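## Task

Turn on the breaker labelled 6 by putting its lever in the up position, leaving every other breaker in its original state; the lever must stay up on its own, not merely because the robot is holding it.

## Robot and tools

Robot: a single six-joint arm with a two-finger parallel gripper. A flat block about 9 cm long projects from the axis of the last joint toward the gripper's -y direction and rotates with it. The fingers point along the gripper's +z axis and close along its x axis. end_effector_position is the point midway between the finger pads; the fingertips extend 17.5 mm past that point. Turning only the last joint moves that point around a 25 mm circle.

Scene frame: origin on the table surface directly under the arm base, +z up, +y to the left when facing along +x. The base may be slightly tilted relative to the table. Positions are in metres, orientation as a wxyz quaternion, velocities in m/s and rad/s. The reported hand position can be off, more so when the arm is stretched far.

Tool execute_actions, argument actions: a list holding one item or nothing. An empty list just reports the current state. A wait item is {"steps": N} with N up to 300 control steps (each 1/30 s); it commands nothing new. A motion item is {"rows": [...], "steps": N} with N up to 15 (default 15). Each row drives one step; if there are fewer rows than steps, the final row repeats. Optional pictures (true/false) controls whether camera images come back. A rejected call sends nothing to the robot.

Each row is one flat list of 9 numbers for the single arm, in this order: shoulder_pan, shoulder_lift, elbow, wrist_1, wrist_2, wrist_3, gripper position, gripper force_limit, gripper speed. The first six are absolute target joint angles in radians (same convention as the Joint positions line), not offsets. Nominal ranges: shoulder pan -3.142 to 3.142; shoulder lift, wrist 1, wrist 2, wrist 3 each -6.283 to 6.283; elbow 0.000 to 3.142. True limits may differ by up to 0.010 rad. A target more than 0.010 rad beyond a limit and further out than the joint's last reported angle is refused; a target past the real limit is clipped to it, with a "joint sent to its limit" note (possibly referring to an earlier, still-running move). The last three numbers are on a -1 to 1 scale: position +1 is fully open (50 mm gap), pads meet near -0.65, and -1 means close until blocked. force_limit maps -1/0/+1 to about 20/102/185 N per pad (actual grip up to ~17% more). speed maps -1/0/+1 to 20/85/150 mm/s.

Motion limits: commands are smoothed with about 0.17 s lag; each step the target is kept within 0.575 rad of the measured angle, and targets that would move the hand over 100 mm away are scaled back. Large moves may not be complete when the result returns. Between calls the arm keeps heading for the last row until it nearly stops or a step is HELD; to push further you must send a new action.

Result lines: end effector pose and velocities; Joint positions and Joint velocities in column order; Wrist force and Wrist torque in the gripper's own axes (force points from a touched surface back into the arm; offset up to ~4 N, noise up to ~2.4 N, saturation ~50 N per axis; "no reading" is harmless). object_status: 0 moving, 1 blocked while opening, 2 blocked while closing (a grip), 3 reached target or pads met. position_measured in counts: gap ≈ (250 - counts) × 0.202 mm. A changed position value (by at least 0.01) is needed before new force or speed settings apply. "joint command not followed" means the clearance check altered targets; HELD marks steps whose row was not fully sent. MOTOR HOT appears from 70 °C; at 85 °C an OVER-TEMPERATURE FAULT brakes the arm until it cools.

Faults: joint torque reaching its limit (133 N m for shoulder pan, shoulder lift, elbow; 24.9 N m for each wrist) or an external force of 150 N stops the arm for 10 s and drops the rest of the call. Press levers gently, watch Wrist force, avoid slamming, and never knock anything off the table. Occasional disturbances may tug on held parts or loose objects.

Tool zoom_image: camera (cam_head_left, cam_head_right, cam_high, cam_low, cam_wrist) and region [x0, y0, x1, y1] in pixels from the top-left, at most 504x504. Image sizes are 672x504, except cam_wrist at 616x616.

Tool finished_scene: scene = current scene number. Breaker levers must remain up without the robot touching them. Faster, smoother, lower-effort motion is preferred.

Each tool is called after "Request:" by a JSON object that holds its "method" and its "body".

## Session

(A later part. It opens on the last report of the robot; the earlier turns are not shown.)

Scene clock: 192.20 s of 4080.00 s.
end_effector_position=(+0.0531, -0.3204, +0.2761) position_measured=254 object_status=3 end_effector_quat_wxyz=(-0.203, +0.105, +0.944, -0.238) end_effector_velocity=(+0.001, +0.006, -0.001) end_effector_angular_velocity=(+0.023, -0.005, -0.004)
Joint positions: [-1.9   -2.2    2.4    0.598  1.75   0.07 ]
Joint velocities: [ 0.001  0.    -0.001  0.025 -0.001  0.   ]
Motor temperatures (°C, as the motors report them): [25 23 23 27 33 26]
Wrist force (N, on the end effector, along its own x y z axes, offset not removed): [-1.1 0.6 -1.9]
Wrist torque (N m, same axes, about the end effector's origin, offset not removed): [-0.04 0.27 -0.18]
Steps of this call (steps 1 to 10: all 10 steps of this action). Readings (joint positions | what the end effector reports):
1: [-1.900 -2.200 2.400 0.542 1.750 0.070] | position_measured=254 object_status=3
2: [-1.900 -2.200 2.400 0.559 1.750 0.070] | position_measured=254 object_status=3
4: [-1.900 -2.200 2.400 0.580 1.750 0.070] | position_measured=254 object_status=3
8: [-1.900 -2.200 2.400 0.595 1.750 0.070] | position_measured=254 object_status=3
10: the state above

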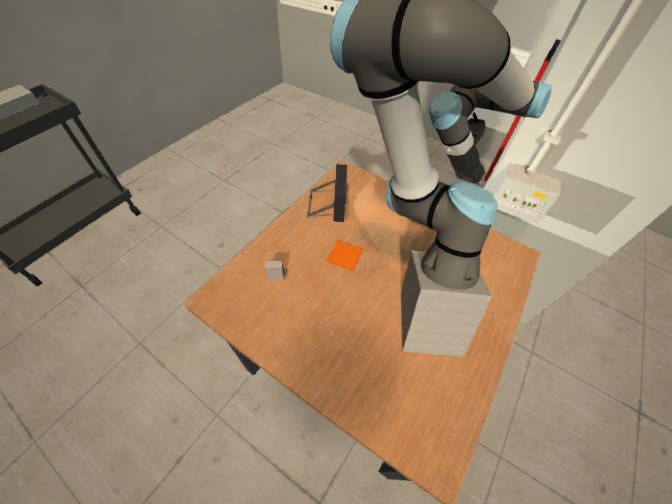

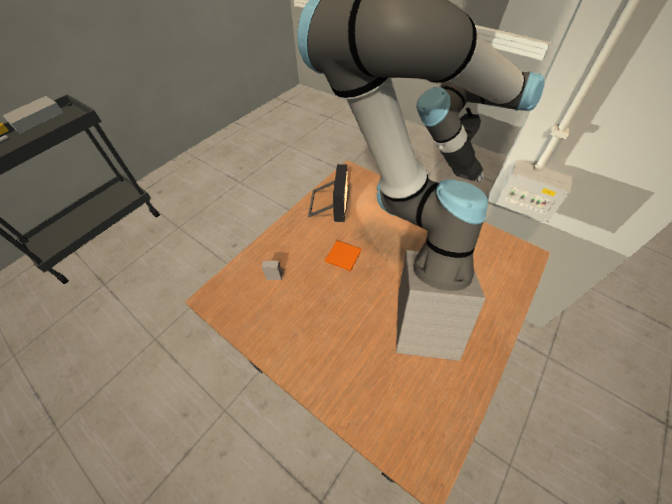

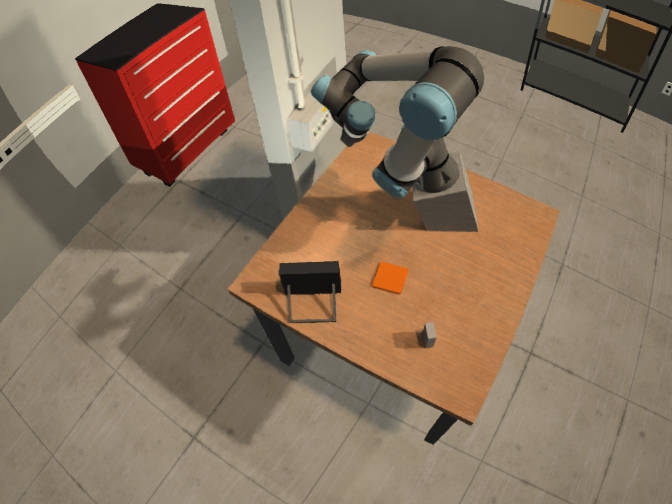

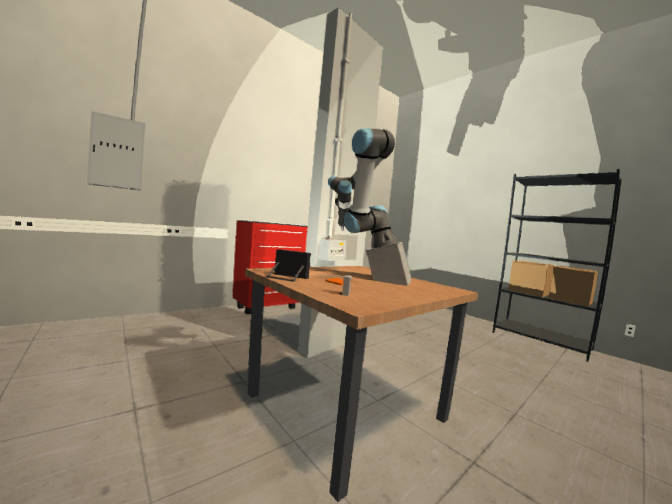

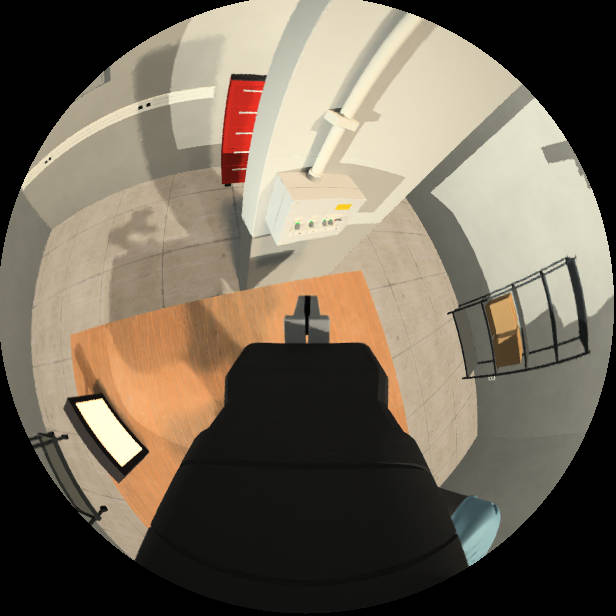

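Request:
{"method": "execute_actions", "body": {"actions": [{"rows":[[-1.903,-2.18,2.41,0.56,1.71,0.065,-1,0,0],[-1.906,-2.16,2.417,0.51,1.66,0.06,-1,0,0],[-1.91,-2.13,2.43,0.45,1.6,0.05,-1,0,0],[-1.915,-2.1,2.44,0.39,1.54,0.043,-1,0,0],[-1.92,-2.07,2.455,0.32,1.47,0.035,-1,0,0],[-1.926,-2.035,2.47,0.25,1.39,0.025,-1,0,0],[-1.932,-2.0,2.483,0.18,1.32,0.015,-1,0,0],[-1.938,-1.965,2.498,0.105,1.24,0.005,-1,0,0],[-1.944,-1.93,2.512,0.03,1.165,-0.005,-1,0,0],[-1.95,-1.895,2.527,-0.045,1.09,-0.015,-1,0,0],[-1.956,-1.86,2.542,-0.12,1.015,-0.025,-1,0,0],[-1.962,-1.825,2.556,-0.195,0.94,-0.035,-1,0,0],[-1.968,-1.79,2.571,-0.27,0.865,-0.045,-1,0,0],[-1.974,-1.755,2.585,-0.34,0.79,-0.055,-1,0,0],[-1.98,-1.72,2.6,-0.415,0.715,-0.065,-1,0,0]],"steps":15}], "pictures": false}}

Request:
{"method": "execute_actions", "body": {"actions": [{"rows":[[-1.99,-1.69,2.612,-0.48,0.65,-0.073,-1,0,0],[-2.005,-1.66,2.625,-0.54,0.59,-0.08,-1,0,0],[-2.025,-1.635,2.635,-0.595,0.54,-0.087,-1,0,0],[-2.05,-1.61,2.645,-0.645,0.5,-0.094,-1,0,0],[-2.08,-1.585,2.652,-0.69,0.47,-0.1,-1,0,0],[-2.115,-1.56,2.657,-0.725,0.45,-0.105,-1,0,0],[-2.15,-1.54,2.66,-0.755,0.44,-0.11,-1,0,0],[-2.19,-1.52,2.662,-0.78,0.437,-0.114,-1,0,0],[-2.23,-1.5,2.664,-0.8,0.434,-0.118,-1,0,0],[-2.27,-1.48,2.666,-0.82,0.432,-0.122,-1,0,0],[-2.31,-1.46,2.668,-0.845,0.43,-0.126,-1,0,0],[-2.35,-1.44,2.67,-0.865,0.428,-0.13,-1,0,0],[-2.39,-1.42,2.672,-0.89,0.426,-0.134,-1,0,0],[-2.43,-1.4,2.674,-0.91,0.424,-0.138,-1,0,0],[-2.47,-1.38,2.676,-0.935,0.422,-0.142,-1,0,0]],"steps":15}], "pictures": false}}

Request:
{"method": "execute_actions", "body": {"actions": [{"rows":[[-2.51,-1.36,2.678,-0.955,0.42,-0.146,-1,0,0],[-2.55,-1.34,2.68,-0.98,0.418,-0.15,-1,0,0],[-2.59,-1.32,2.682,-1.0,0.416,-0.154,-1,0,0],[-2.63,-1.3,2.685,-1.02,0.414,-0.158,-1,0,0],[-2.665,-1.28,2.687,-1.04,0.412,-0.162,-1,0,0],[-2.7,-1.26,2.69,-1.06,0.41,-0.165,-1,0,0],[-2.73,-1.24,2.692,-1.08,0.408,-0.168,-1,0,0],[-2.76,-1.225,2.694,-1.095,0.406,-0.171,-1,0,0],[-2.785,-1.21,2.696,-1.11,0.404,-0.174,-1,0,0],[-2.805,-1.197,2.697,-1.123,0.403,-0.176,-1,0,0],[-2.82,-1.187,2.698,-1.133,0.402,-0.177,-1,0,0],[-2.832,-1.18,2.699,-1.14,0.401,-0.178,-1,0,0],[-2.84,-1.175,2.7,-1.145,0.4,-0.179,-1,0,0],[-2.846,-1.172,2.7,-1.148,0.4,-0.18,-1,0,0],[-2.85,-1.17,2.7,-1.15,0.4,-0.18,-1,0,0]],"steps":15}], "pictures": false}}

Request:
{"method": "execute_actions", "body": {"actions": [{"rows":[[-2.85,-1.17,2.7,-1.15,0.4,-0.18,-1,0,0]],"steps":10}]}}

Scene clock: 312.70 s of 4080.00 s.
end_effector_position=(+0.1850, -0.4072, +0.1652) position_measured=254 object_status=3 end_effector_quat_wxyz=(+0.089, -0.037, +0.937, -0.337) end_effector_velocity=(+0.427, -0.083, -0.149) end_effector_angular_velocity=(-0.769, -1.288, +1.577)
Joint positions: [-1.957 -1.865  2.543 -0.078  1.059 -0.026]
Joint velocities: [-0.178  1.02   0.422 -2.127 -2.154 -0.29 ]
Motor temperatures (°C, as the motors report them): [25 23 23 27 33 26]
Wrist force (N, on the end effector, along its own x y z axes, offset not removed): [-1.2 0.0 1.7]
Wrist torque (N m, same axes, about the end effector's origin, offset not removed): [-0.02 0.28 -0.27]
Steps of this call (steps 1 to 15: the robot went on to your last target; steps 16 to 90: nothing new was sent; then 117.00 s passed at rest; steps 91 to 105: all 15 steps of this action). Readings (joint positions | what the end effector reports):
91: [-1.900 -2.200 2.400 0.600 1.750 0.070] | position_measured=254 object_status=3
92: [-1.900 -2.197 2.402 0.595 1.745 0.069] | position_measured=254 object_status=3
94: [-1.903 -2.178 2.410 0.558 1.708 0.063] | position_measured=254 object_status=3
98: [-1.918 -2.091 2.448 0.387 1.535 0.039] | position_measured=254 object_status=3
105: the state above

Scene clock: 313.20 s of 4080.00 s.
end_effector_position=(+0.1719, -0.4411, +0.1358) position_measured=254 object_status=3 end_effector_quat_wxyz=(+0.200, -0.144, +0.849, -0.468) end_effector_velocity=(-0.483, -0.153, -0.078) end_effector_angular_velocity=(-0.290, +0.373, -0.881)
Joint positions: [-2.304 -1.462  2.667 -0.836  0.438 -0.126]
Joint velocities: [-1.145  0.608  0.072 -0.726 -0.149 -0.122]
Motor temperatures (°C, as the motors report them): [25 23 23 27 33 26]
Wrist force (N, on the end effector, along its own x y z axes, offset not removed): [-1.2 2.0 -1.4]
Wrist torque (N m, same axes, about the end effector's origin, offset not removed): [0.27 0.22 -0.28]
Steps of this call (steps 1 to 15: all 15 steps of this action). Readings (joint positions | what the end effector reports):
1: [-1.963 -1.831 2.557 -0.150 0.985 -0.036] | position_measured=254 object_status=3
2: [-1.970 -1.796 2.571 -0.223 0.912 -0.046] | position_measured=254 object_status=3
4: [-1.988 -1.731 2.598 -0.364 0.769 -0.063] | position_measured=254 object_status=3
8: [-2.064 -1.617 2.639 -0.603 0.548 -0.092] | position_measured=254 object_status=3
15: the state above

Scene clock: 313.70 s of 4080.00 s.
end_effector_position=(-0.0480, -0.4553, +0.1173) position_measured=254 object_status=3 end_effector_quat_wxyz=(+0.020, -0.012, +0.851, -0.525) end_effector_velocity=(-0.185, +0.034, -0.005) end_effector_angular_velocity=(-0.066, +0.131, -0.377)
Joint positions: [-2.805 -1.195  2.697 -1.124  0.403 -0.176]
Joint velocities: [-0.436  0.247  0.027 -0.245 -0.028 -0.041]
Motor temperatures (°C, as the motors report them): [25 23 23 27 33 26]
Wrist force (N, on the end effector, along its own x y z axes, offset not removed): [0.6 1.0 -1.8]
Wrist torque (N m, same axes, about the end effector's origin, offset not removed): [0.05 0.15 -0.26]
Steps of this call (steps 1 to 15: all 15 steps of this action). Readings (joint positions | what the end effector reports):
1: [-2.343 -1.442 2.669 -0.861 0.434 -0.130] | position_measured=254 object_status=3
2: [-2.382 -1.421 2.672 -0.884 0.430 -0.134] | position_measured=254 object_status=3
4: [-2.461 -1.381 2.676 -0.931 0.424 -0.142] | position_measured=254 object_status=3
8: [-2.616 -1.301 2.685 -1.017 0.414 -0.158] | position_measured=254 object_status=3
15: the state above

Scene clock: 314.03 s of 4080.00 s.
end_effector_position=(-0.0667, -0.4515, +0.1170) position_measured=254 object_status=3 end_effector_quat_wxyz=(+0.004, +0.001, +0.849, -0.528) end_effector_velocity=(-0.005, +0.001, -0.000) end_effector_angular_velocity=(-0.002, +0.004, -0.010)
Joint positions: [-2.849 -1.171  2.7   -1.149  0.4   -0.18 ]
Joint velocities: [-0.012  0.008  0.001 -0.007 -0.001 -0.001]
Motor temperatures (°C, as the motors report them): [25 23 23 27 33 26]
Wrist force (N, on the end effector, along its own x y z axes, offset not removed): [0.8 1.6 -0.4]
Wrist torque (N m, same axes, about the end effector's origin, offset not removed): [0.23 -0.05 -0.22]
Steps of this call (steps 1 to 10: all 10 steps of this action). Readings (joint positions | what the end effector reports):
1: [-2.818 -1.188 2.698 -1.132 0.402 -0.177] | position_measured=254 object_status=3
2: [-2.827 -1.183 2.699 -1.137 0.401 -0.178] | position_measured=254 object_status=3
4: [-2.839 -1.176 2.699 -1.144 0.401 -0.179] | position_measured=254 object_status=3
8: [-2.847 -1.171 2.700 -1.149 0.400 -0.180] | position_measured=254 object_status=3
10: the state above

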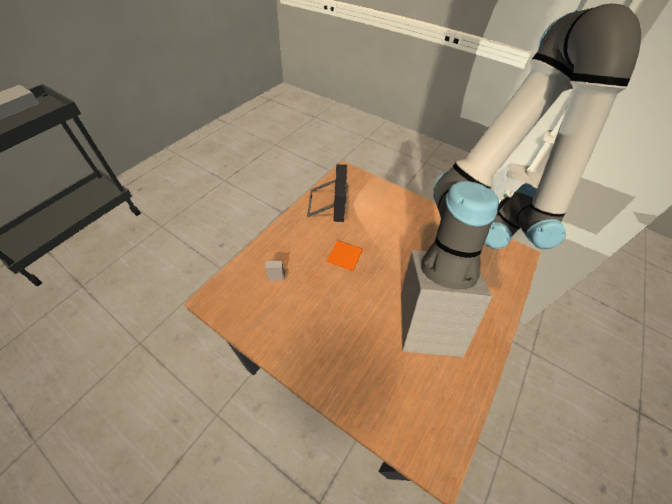

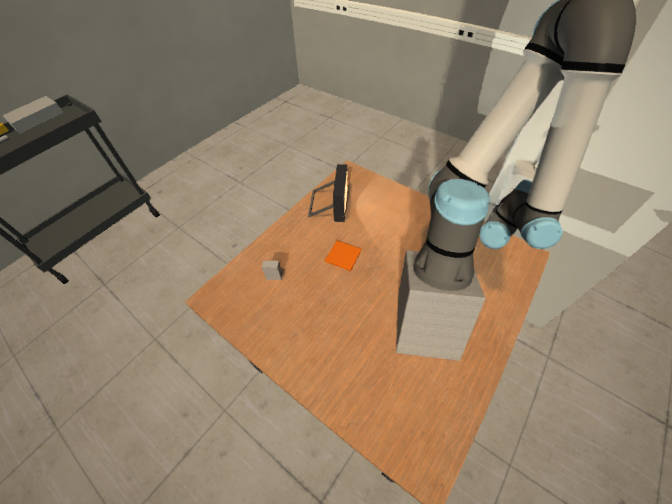

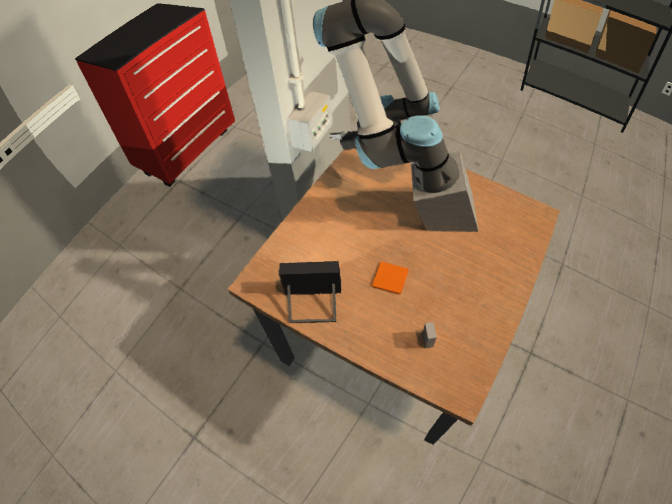

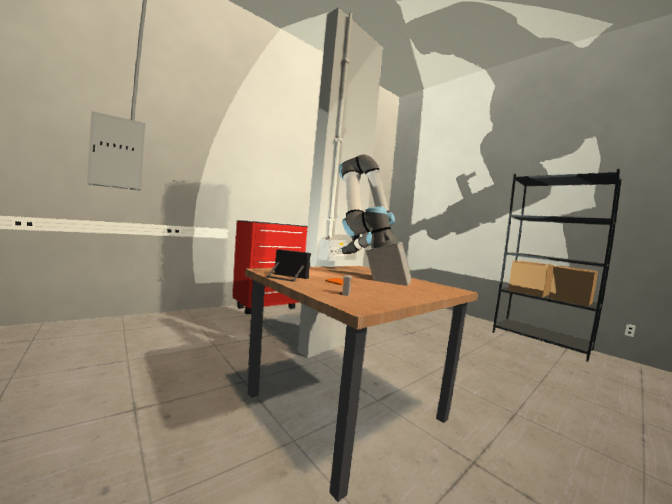

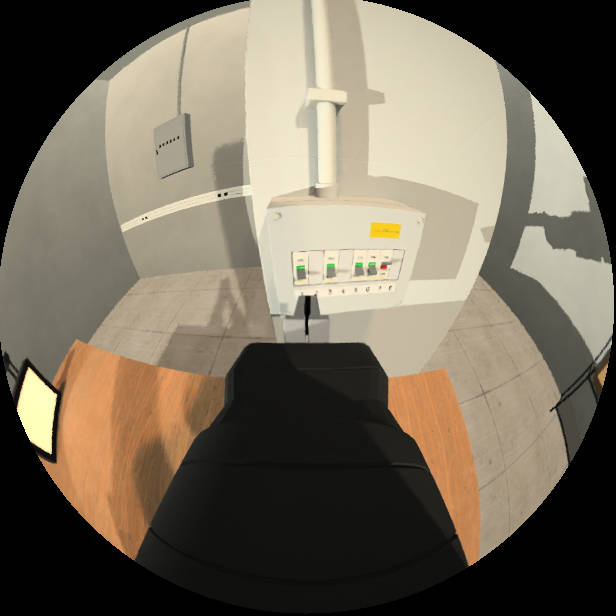

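Request:
{"method": "zoom_image", "body": {"camera": "cam_wrist", "region": [260, 190, 440, 330]}}

Region (260, 190, 440, 330) of cam_wrist's 616x616 image, scaled by 2.800, with more detail than that image has.

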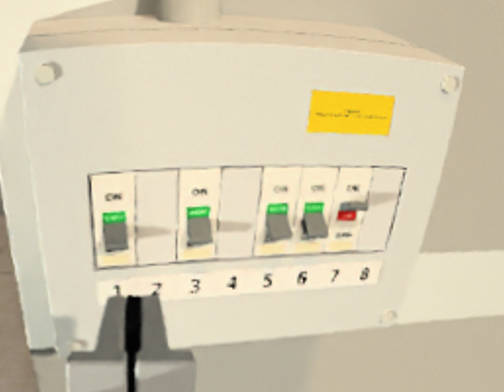

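Request:
{"method": "execute_actions", "body": {"actions": [{"rows":[[-2.846,-1.162,2.69,-1.151,0.404,-0.177,-1,0,0],[-2.84,-1.149,2.675,-1.153,0.41,-0.172,-1,0,0],[-2.832,-1.133,2.656,-1.155,0.417,-0.166,-1,0,0],[-2.823,-1.116,2.635,-1.157,0.425,-0.16,-1,0,0],[-2.814,-1.098,2.613,-1.16,0.433,-0.153,-1,0,0],[-2.805,-1.08,2.592,-1.162,0.442,-0.146,-1,0,0],[-2.796,-1.061,2.57,-1.165,0.45,-0.139,-1,0,0],[-2.787,-1.043,2.548,-1.167,0.458,-0.132,-1,0,0],[-2.779,-1.025,2.527,-1.17,0.467,-0.125,-1,0,0],[-2.77,-1.007,2.505,-1.172,0.475,-0.119,-1,0,0],[-2.761,-0.989,2.484,-1.175,0.483,-0.112,-1,0,0],[-2.753,-0.973,2.465,-1.177,0.491,-0.106,-1,0,0],[-2.746,-0.959,2.448,-1.179,0.497,-0.101,-1,0,0],[-2.742,-0.949,2.436,-1.18,0.502,-0.097,-1,0,0],[-2.7394,-0.944,2.4297,-1.1807,0.504,-0.095,-1,0,0]],"steps":15}], "pictures": false}}

Request:
{"method": "execute_actions", "body": {"actions": [{"rows":[[-2.7394,-0.944,2.4297,-1.1807,0.504,-0.095,-1,0,0]],"steps":12}]}}

Request:
{"method": "zoom_image", "body": {"camera": "cam_wrist", "region": [240, 210, 380, 330]}}

Scene clock: 393.93 s of 4080.00 s.
end_effector_position=(-0.1316, -0.4876, +0.0768) position_measured=254 object_status=3 end_effector_quat_wxyz=(+0.004, +0.002, +0.850, -0.527) end_effector_velocity=(-0.148, -0.095, -0.112) end_effector_angular_velocity=(-0.009, +0.001, -0.001)
Joint positions: [-2.762 -0.992  2.488 -1.175  0.483 -0.113]
Joint velocities: [ 0.206  0.436 -0.523 -0.057  0.195  0.157]
Motor temperatures (°C, as the motors report them): [25 23 23 27 33 26]
Wrist force (N, on the end effector, along its own x y z axes, offset not removed): [0.4 1.2 -0.3]
Wrist torque (N m, same axes, about the end effector's origin, offset not removed): [0.09 -0.06 -0.30]
Steps of this call (steps 1 to 15: the robot went on to your last target; steps 16 to 90: nothing new was sent; then 76.40 s passed at rest; steps 91 to 105: all 15 steps of this action). Readings (joint positions | what the end effector reports):
91: [-2.850 -1.170 2.700 -1.150 0.400 -0.180] | position_measured=254 object_status=3
92: [-2.849 -1.168 2.698 -1.150 0.400 -0.180] | position_measured=254 object_status=3
94: [-2.844 -1.158 2.686 -1.152 0.405 -0.176] | position_measured=254 object_status=3
98: [-2.819 -1.109 2.627 -1.159 0.429 -0.156] | position_measured=254 object_status=3
105: the state above

Scene clock: 394.33 s of 4080.00 s.
end_effector_position=(-0.1475, -0.4982, +0.0643) position_measured=254 object_status=3 end_effector_quat_wxyz=(+0.004, +0.002, +0.849, -0.528) end_effector_velocity=(-0.002, -0.001, -0.002) end_effector_angular_velocity=(+0.001, -0.001, +0.001)
Joint positions: [-2.74  -0.945  2.431 -1.181  0.504 -0.095]
Joint velocities: [ 0.004  0.007 -0.008  0.     0.003  0.001]
Motor temperatures (°C, as the motors report them): [25 23 23 27 33 26]
Wrist force (N, on the end effector, along its own x y z axes, offset not removed): [-1.2 0.9 -0.2]
Wrist torque (N m, same axes, about the end effector's origin, offset not removed): [0.28 0.31 -0.21]
Steps of this call (steps 1 to 12: all 12 steps of this action). Readings (joint positions | what the end effector reports):
1: [-2.756 -0.979 2.472 -1.176 0.489 -0.108] | position_measured=254 object_status=3
2: [-2.751 -0.968 2.459 -1.178 0.493 -0.104] | position_measured=254 object_status=3
4: [-2.745 -0.956 2.444 -1.179 0.499 -0.099] | position_measured=254 object_status=3
8: [-2.741 -0.947 2.433 -1.180 0.503 -0.096] | position_measured=254 object_status=3
12: the state above

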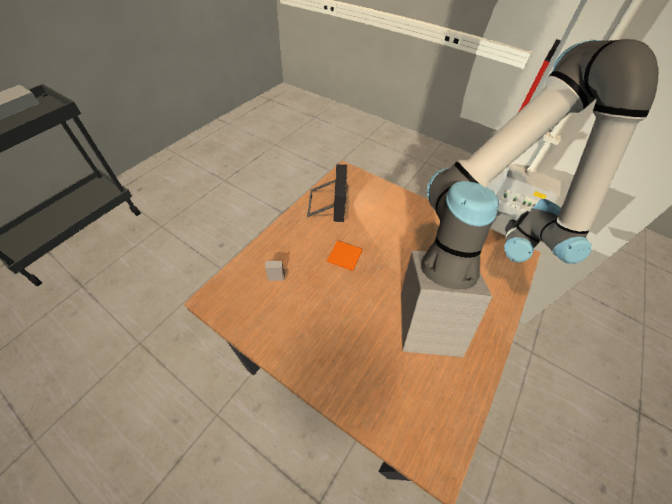

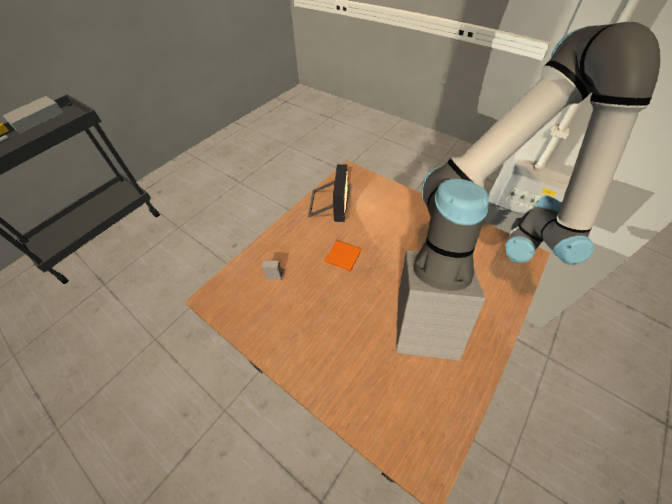

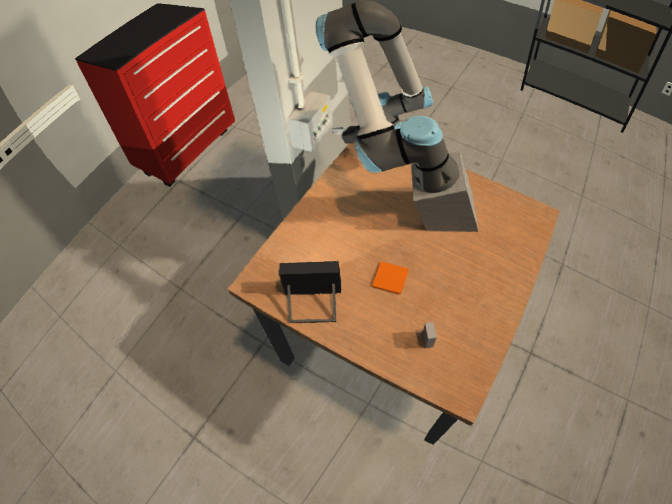

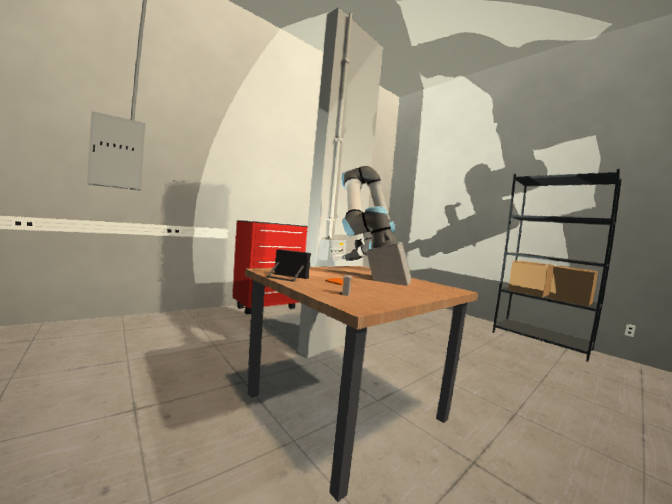

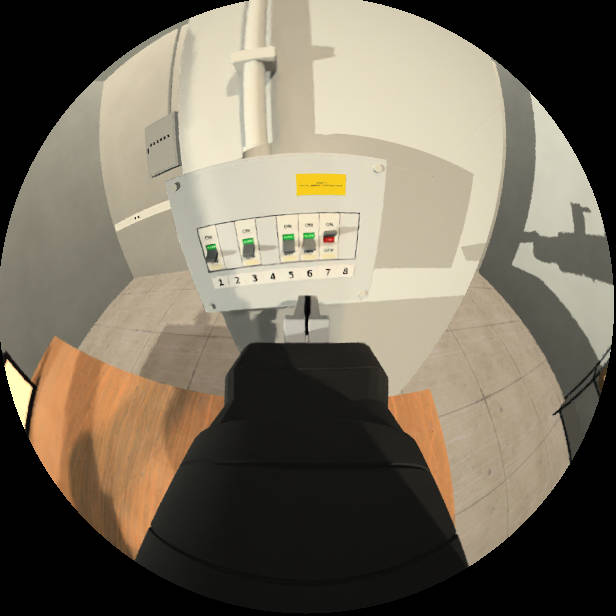

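Region (240, 210, 380, 330) of cam_wrist's 616x616 image, scaled by 3.600, with more detail than that image has; it fills the top 432 rows of this view, and the rest is white.

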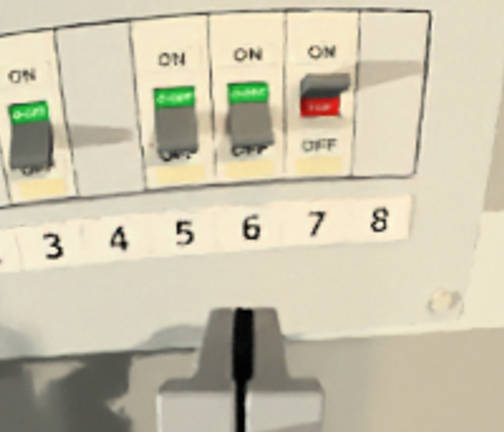

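Request:
{"method": "execute_actions", "body": {"actions": [{"rows":[[-2.7364,-0.9472,2.4274,-1.1769,0.5069,-0.0931,-1,0,0],[-2.7334,-0.9504,2.4251,-1.1731,0.5098,-0.0912,-1,0,0],[-2.7303,-0.9536,2.4229,-1.1693,0.5127,-0.0894,-1,0,0],[-2.7273,-0.9568,2.4206,-1.1655,0.5156,-0.0875,-1,0,0],[-2.7243,-0.96,2.4183,-1.1617,0.5185,-0.0856,-1,0,0],[-2.7213,-0.9632,2.416,-1.1578,0.5213,-0.0837,-1,0,0],[-2.7183,-0.9664,2.4137,-1.154,0.5242,-0.0818,-1,0,0],[-2.7152,-0.9696,2.4115,-1.1502,0.5271,-0.08,-1,0,0],[-2.7122,-0.9728,2.4092,-1.1464,0.53,-0.0781,-1,0,0],[-2.7092,-0.976,2.4069,-1.1426,0.5329,-0.0762,-1,0,0]],"steps":15}]}}

Request:
{"method": "zoom_image", "body": {"camera": "cam_wrist", "region": [240, 210, 380, 330]}}

Scene clock: 494.80 s of 4080.00 s.
end_effector_position=(-0.1488, -0.5107, +0.0701) position_measured=254 object_status=3 end_effector_quat_wxyz=(+0.004, +0.001, +0.849, -0.528) end_effector_velocity=(-0.001, -0.011, +0.005) end_effector_angular_velocity=(-0.002, +0.002, +0.001)
Joint positions: [-2.711 -0.974  2.408 -1.145  0.531 -0.077]
Joint velocities: [ 0.023 -0.024 -0.018  0.026  0.021  0.015]
Motor temperatures (°C, as the motors report them): [25 23 23 27 33 26]
Wrist force (N, on the end effector, along its own x y z axes, offset not removed): [1.0 0.6 -0.6]
Wrist torque (N m, same axes, about the end effector's origin, offset not removed): [0.11 -0.11 -0.23]
Steps of this call (steps 1 to 15: the robot went on to your last target; steps 16 to 90: nothing new was sent; then 96.97 s passed at rest; steps 91 to 105: all 15 steps of this action). Readings (joint positions | what the end effector reports):
91: [-2.739 -0.944 2.430 -1.181 0.504 -0.095] | position_measured=254 object_status=3
92: [-2.739 -0.944 2.429 -1.180 0.505 -0.095] | position_measured=254 object_status=3
94: [-2.736 -0.947 2.427 -1.177 0.507 -0.093] | position_measured=254 object_status=3
98: [-2.726 -0.958 2.420 -1.164 0.517 -0.087] | position_measured=254 object_status=3
105: the state above

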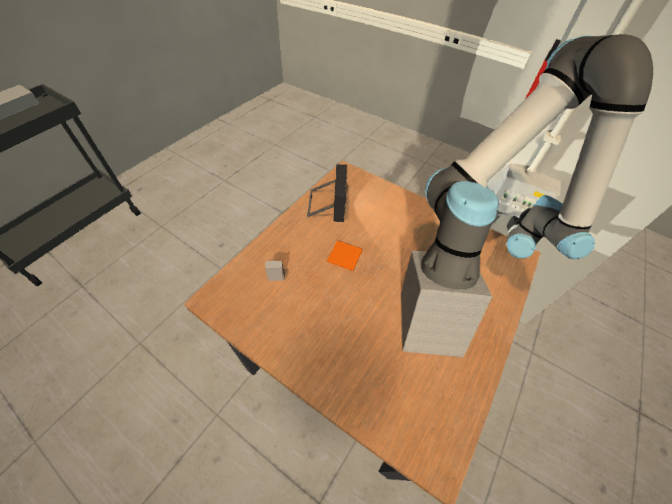

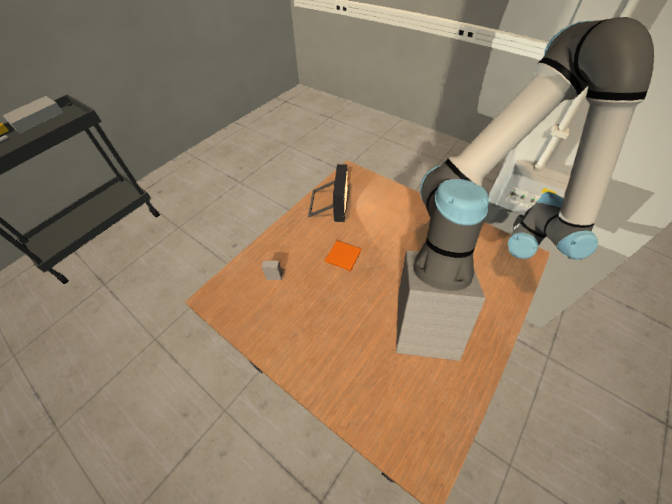

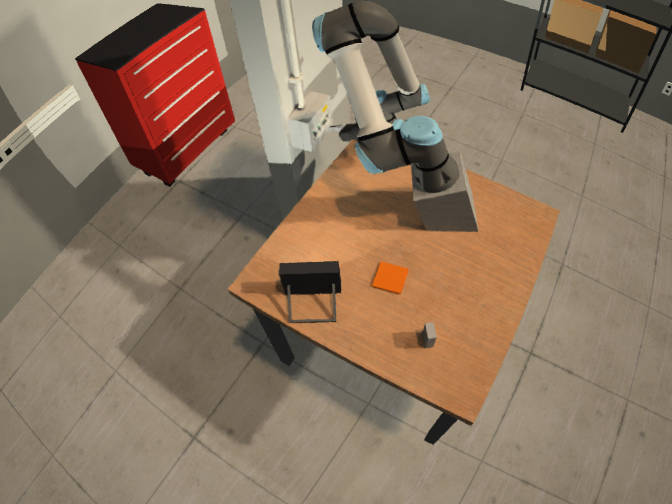

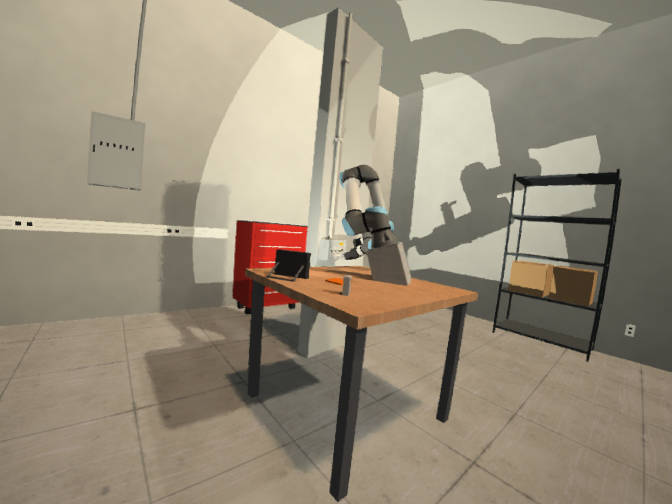

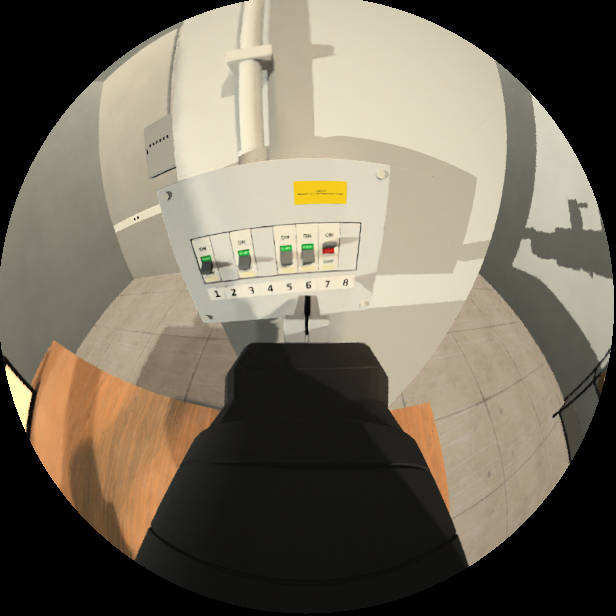

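Region (240, 210, 380, 330) of cam_wrist's 616x616 image, scaled by 3.600, with more detail than that image has; it fills the top 432 rows of this view, and the rest is white.

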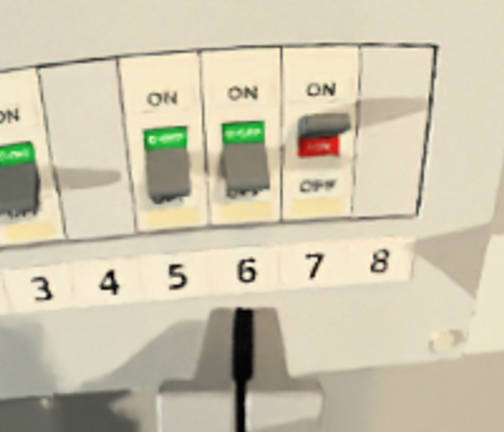

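Request:
{"method": "execute_actions", "body": {"actions": []}}

Request:
{"method": "zoom_image", "body": {"camera": "cam_wrist", "region": [240,210,380,330]}}

Scene clock: 512.47 s of 4080.00 s.
end_effector_position=(-0.1489, -0.5117, +0.0706) position_measured=254 object_status=3 end_effector_quat_wxyz=(+0.004, +0.001, +0.849, -0.528) end_effector_velocity=(-0.001, +0.001, +0.000) end_effector_angular_velocity=(+0.000, -0.000, -0.003)
Joint positions: [-2.709 -0.976  2.407 -1.143  0.533 -0.076]
Joint velocities: [-0.002  0.     0.001  0.     0.001  0.   ]
Motor temperatures (°C, as the motors report them): [25 23 23 27 33 26]
Wrist force (N, on the end effector, along its own x y z axes, offset not removed): [-0.4 1.0 -3.8]
Wrist torque (N m, same axes, about the end effector's origin, offset not removed): [0.00 0.23 -0.17]
Steps of this call (steps 1 to 15: the robot went on to your last target; steps 16 to 90: nothing new was sent; then 14.67 s passed at rest). Readings (joint positions | what the end effector reports):
1: [-2.711 -0.974 2.408 -1.144 0.532 -0.077] | position_measured=254 object_status=3
2: [-2.710 -0.975 2.408 -1.144 0.532 -0.077] | position_measured=254 object_status=3
4: [-2.710 -0.975 2.407 -1.143 0.532 -0.076] | position_measured=254 object_status=3
8: [-2.709 -0.976 2.407 -1.143 0.533 -0.076] | position_measured=254 object_status=3
90: the state above
The arm was judged still, so your last target was given up. Only a new action makes it travel on or press farther. Fingers that are still opening or closing keep moving.

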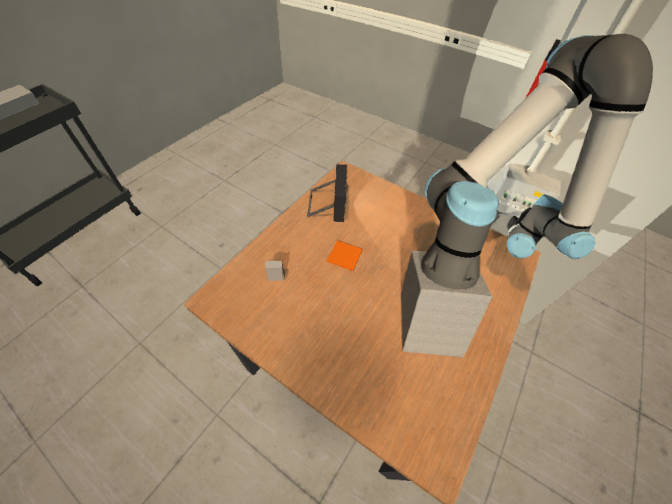

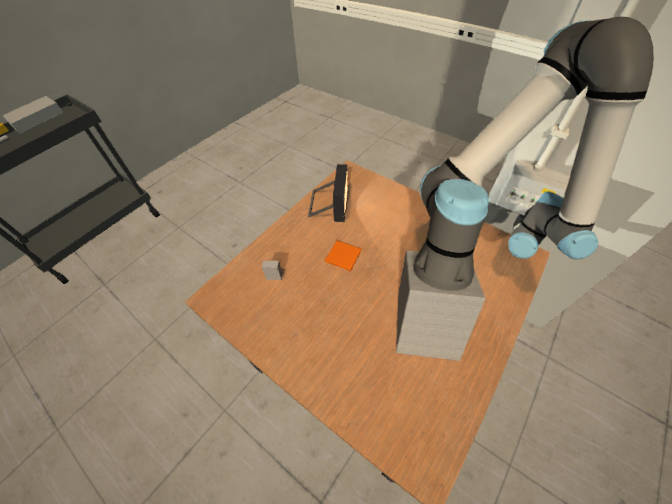

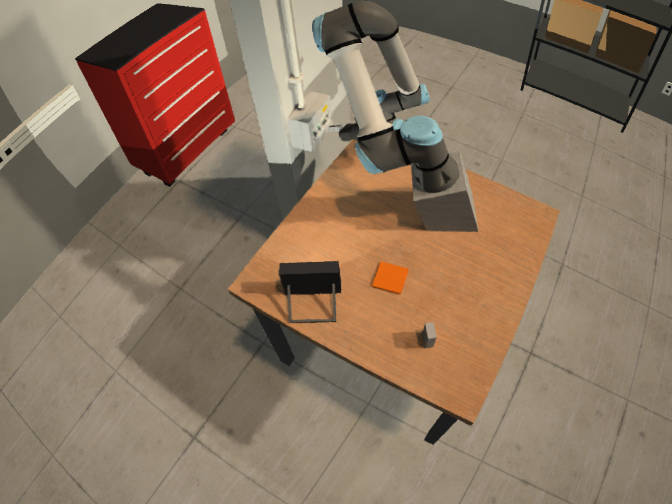

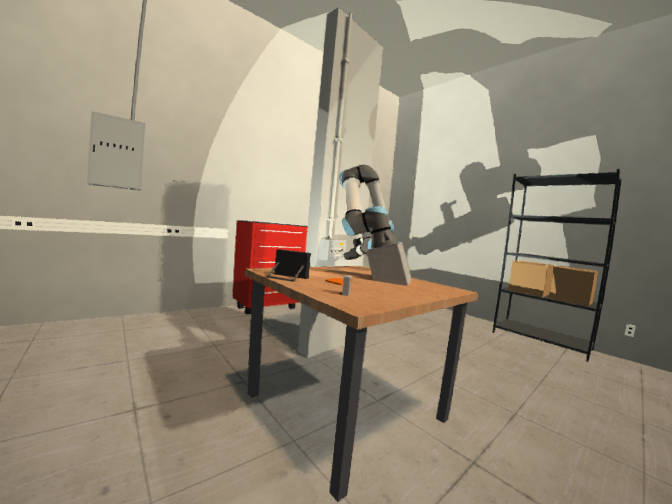

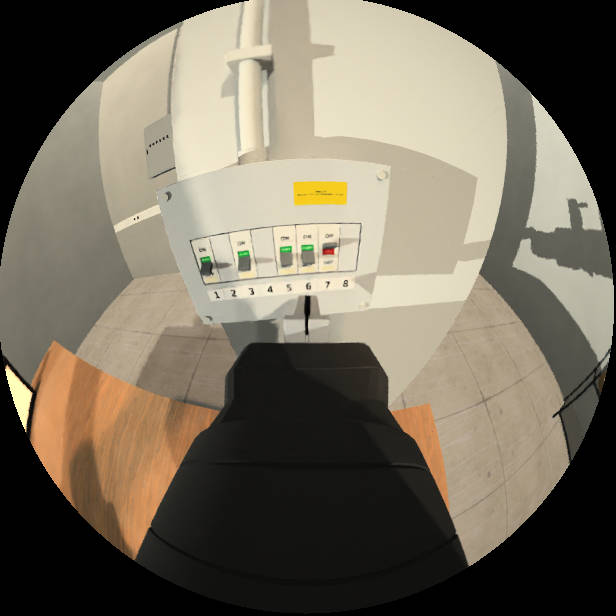

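Region (240, 210, 380, 330) of cam_wrist's 616x616 image, scaled by 3.600, with more detail than that image has; it fills the top 432 rows of this view, and the rest is white.

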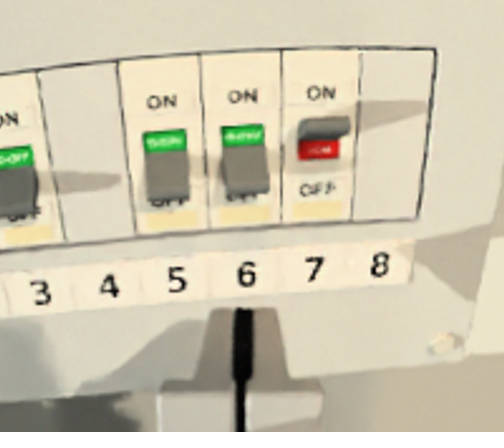

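Request:
{"method": "execute_actions", "body": {"actions": [{"rows":[[-2.7106,-0.9793,2.4076,-1.1393,0.5316,-0.0770,-1,0,0],[-2.7119,-0.9827,2.4083,-1.1359,0.5303,-0.0779,-1,0,0],[-2.7133,-0.9860,2.4091,-1.1326,0.5290,-0.0787,-1,0,0],[-2.7146,-0.9893,2.4098,-1.1292,0.5277,-0.0796,-1,0,0],[-2.7160,-0.9927,2.4105,-1.1259,0.5264,-0.0804,-1,0,0],[-2.7174,-0.9960,2.4112,-1.1225,0.5251,-0.0813,-1,0,0],[-2.7187,-0.9993,2.4119,-1.1192,0.5238,-0.0821,-1,0,0],[-2.7201,-1.0026,2.4127,-1.1158,0.5225,-0.0830,-1,0,0]],"steps":15}]}}

Request:
{"method": "zoom_image", "body": {"camera": "cam_wrist", "region": [240,210,380,330]}}

Scene clock: 528.00 s of 4080.00 s.
end_effector_position=(-0.1486, -0.5114, +0.0783) position_measured=254 object_status=3 end_effector_quat_wxyz=(+0.004, +0.001, +0.849, -0.528) end_effector_velocity=(-0.001, +0.001, +0.004) end_effector_angular_velocity=(+0.001, -0.000, -0.003)
Joint positions: [-2.72  -1.002  2.412 -1.117  0.523 -0.083]
Joint velocities: [-0.007 -0.012  0.004  0.012 -0.004 -0.003]
Motor temperatures (°C, as the motors report them): [25 23 23 27 33 26]
Wrist force (N, on the end effector, along its own x y z axes, offset not removed): [0.6 0.4 -1.3]
Wrist torque (N m, same axes, about the end effector's origin, offset not removed): [0.04 0.01 -0.25]
Steps of this call (steps 1 to 90: nothing new was sent; then 12.03 s passed at rest; steps 91 to 105: all 15 steps of this action). Readings (joint positions | what the end effector reports):
91: [-2.709 -0.976 2.407 -1.143 0.533 -0.076] | position_measured=254 object_status=3
92: [-2.709 -0.977 2.407 -1.142 0.533 -0.076] | position_measured=254 object_status=3
94: [-2.710 -0.980 2.407 -1.139 0.532 -0.077] | position_measured=254 object_status=3
98: [-2.715 -0.991 2.410 -1.128 0.527 -0.080] | position_measured=254 object_status=3
105: the state above

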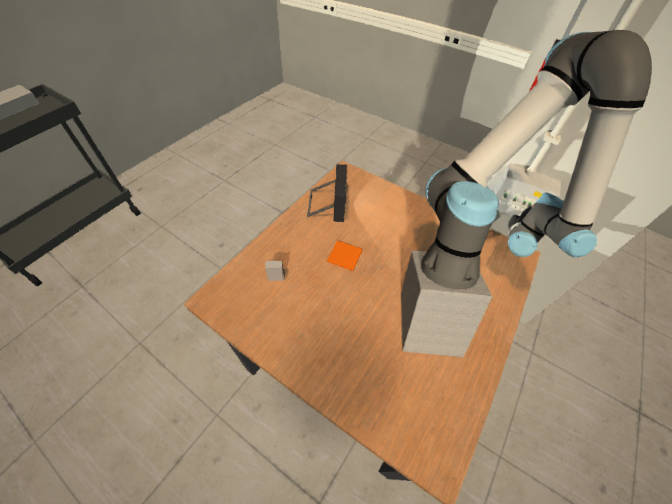

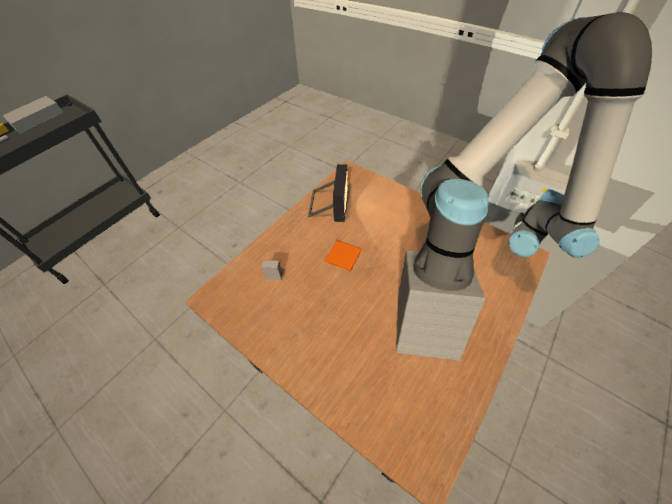

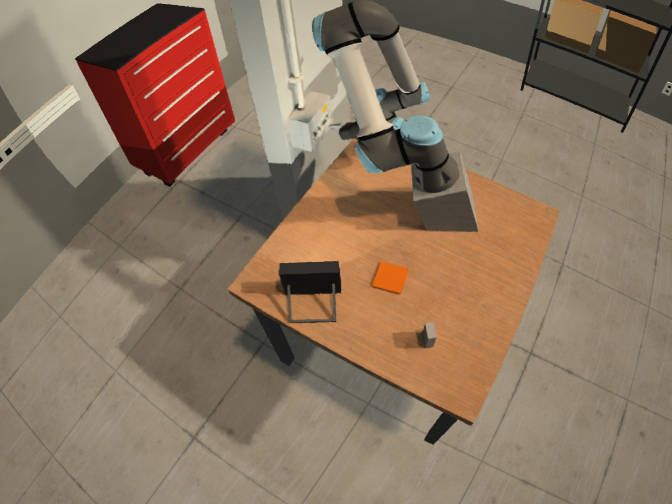

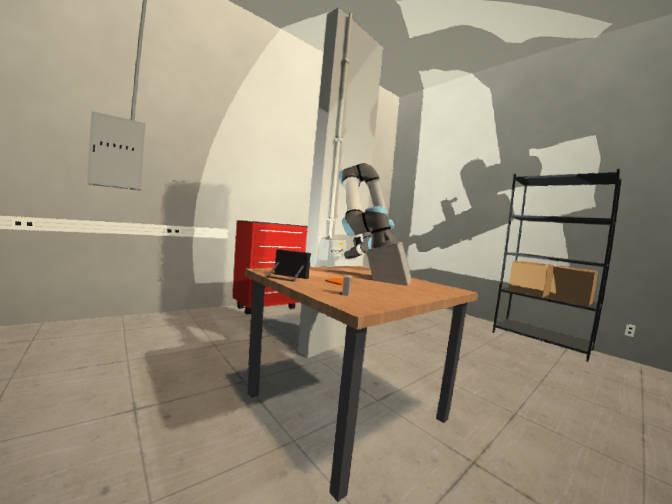

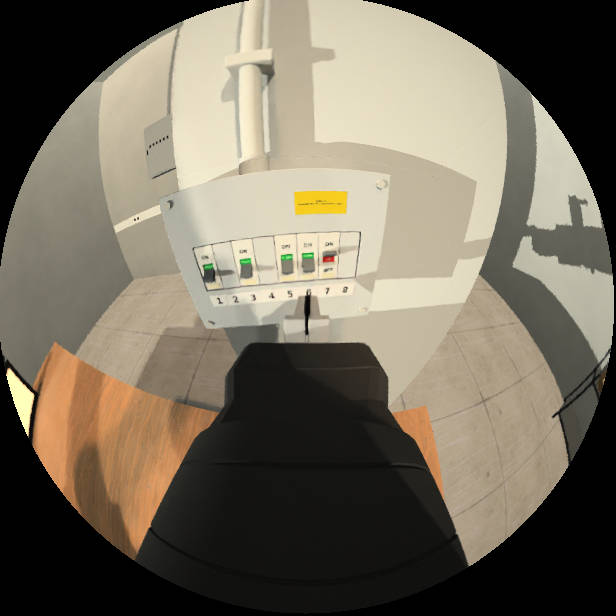

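Region (240, 210, 380, 330) of cam_wrist's 616x616 image, scaled by 3.600, with more detail than that image has; it fills the top 432 rows of this view, and the rest is white.

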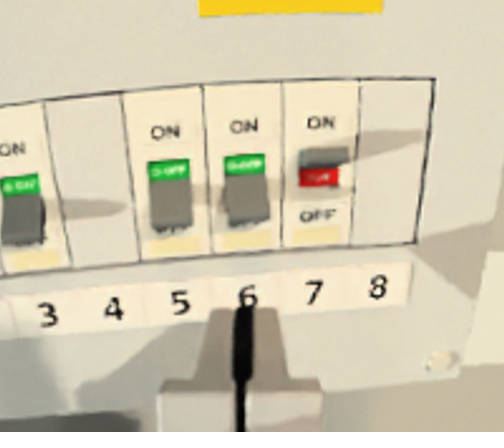

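Request:
{"method": "zoom_image", "body": {"camera": "cam_high", "region": [280,85,380,160]}}

Region (280, 85, 380, 160) of cam_high's 672x504 image, scaled by 5.040, with more detail than that image has; it fills the top 378 rows of this view, and the rest is white.

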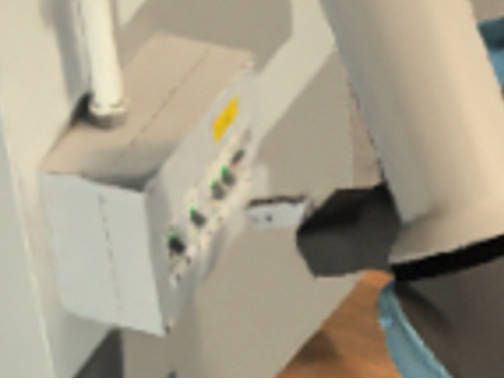

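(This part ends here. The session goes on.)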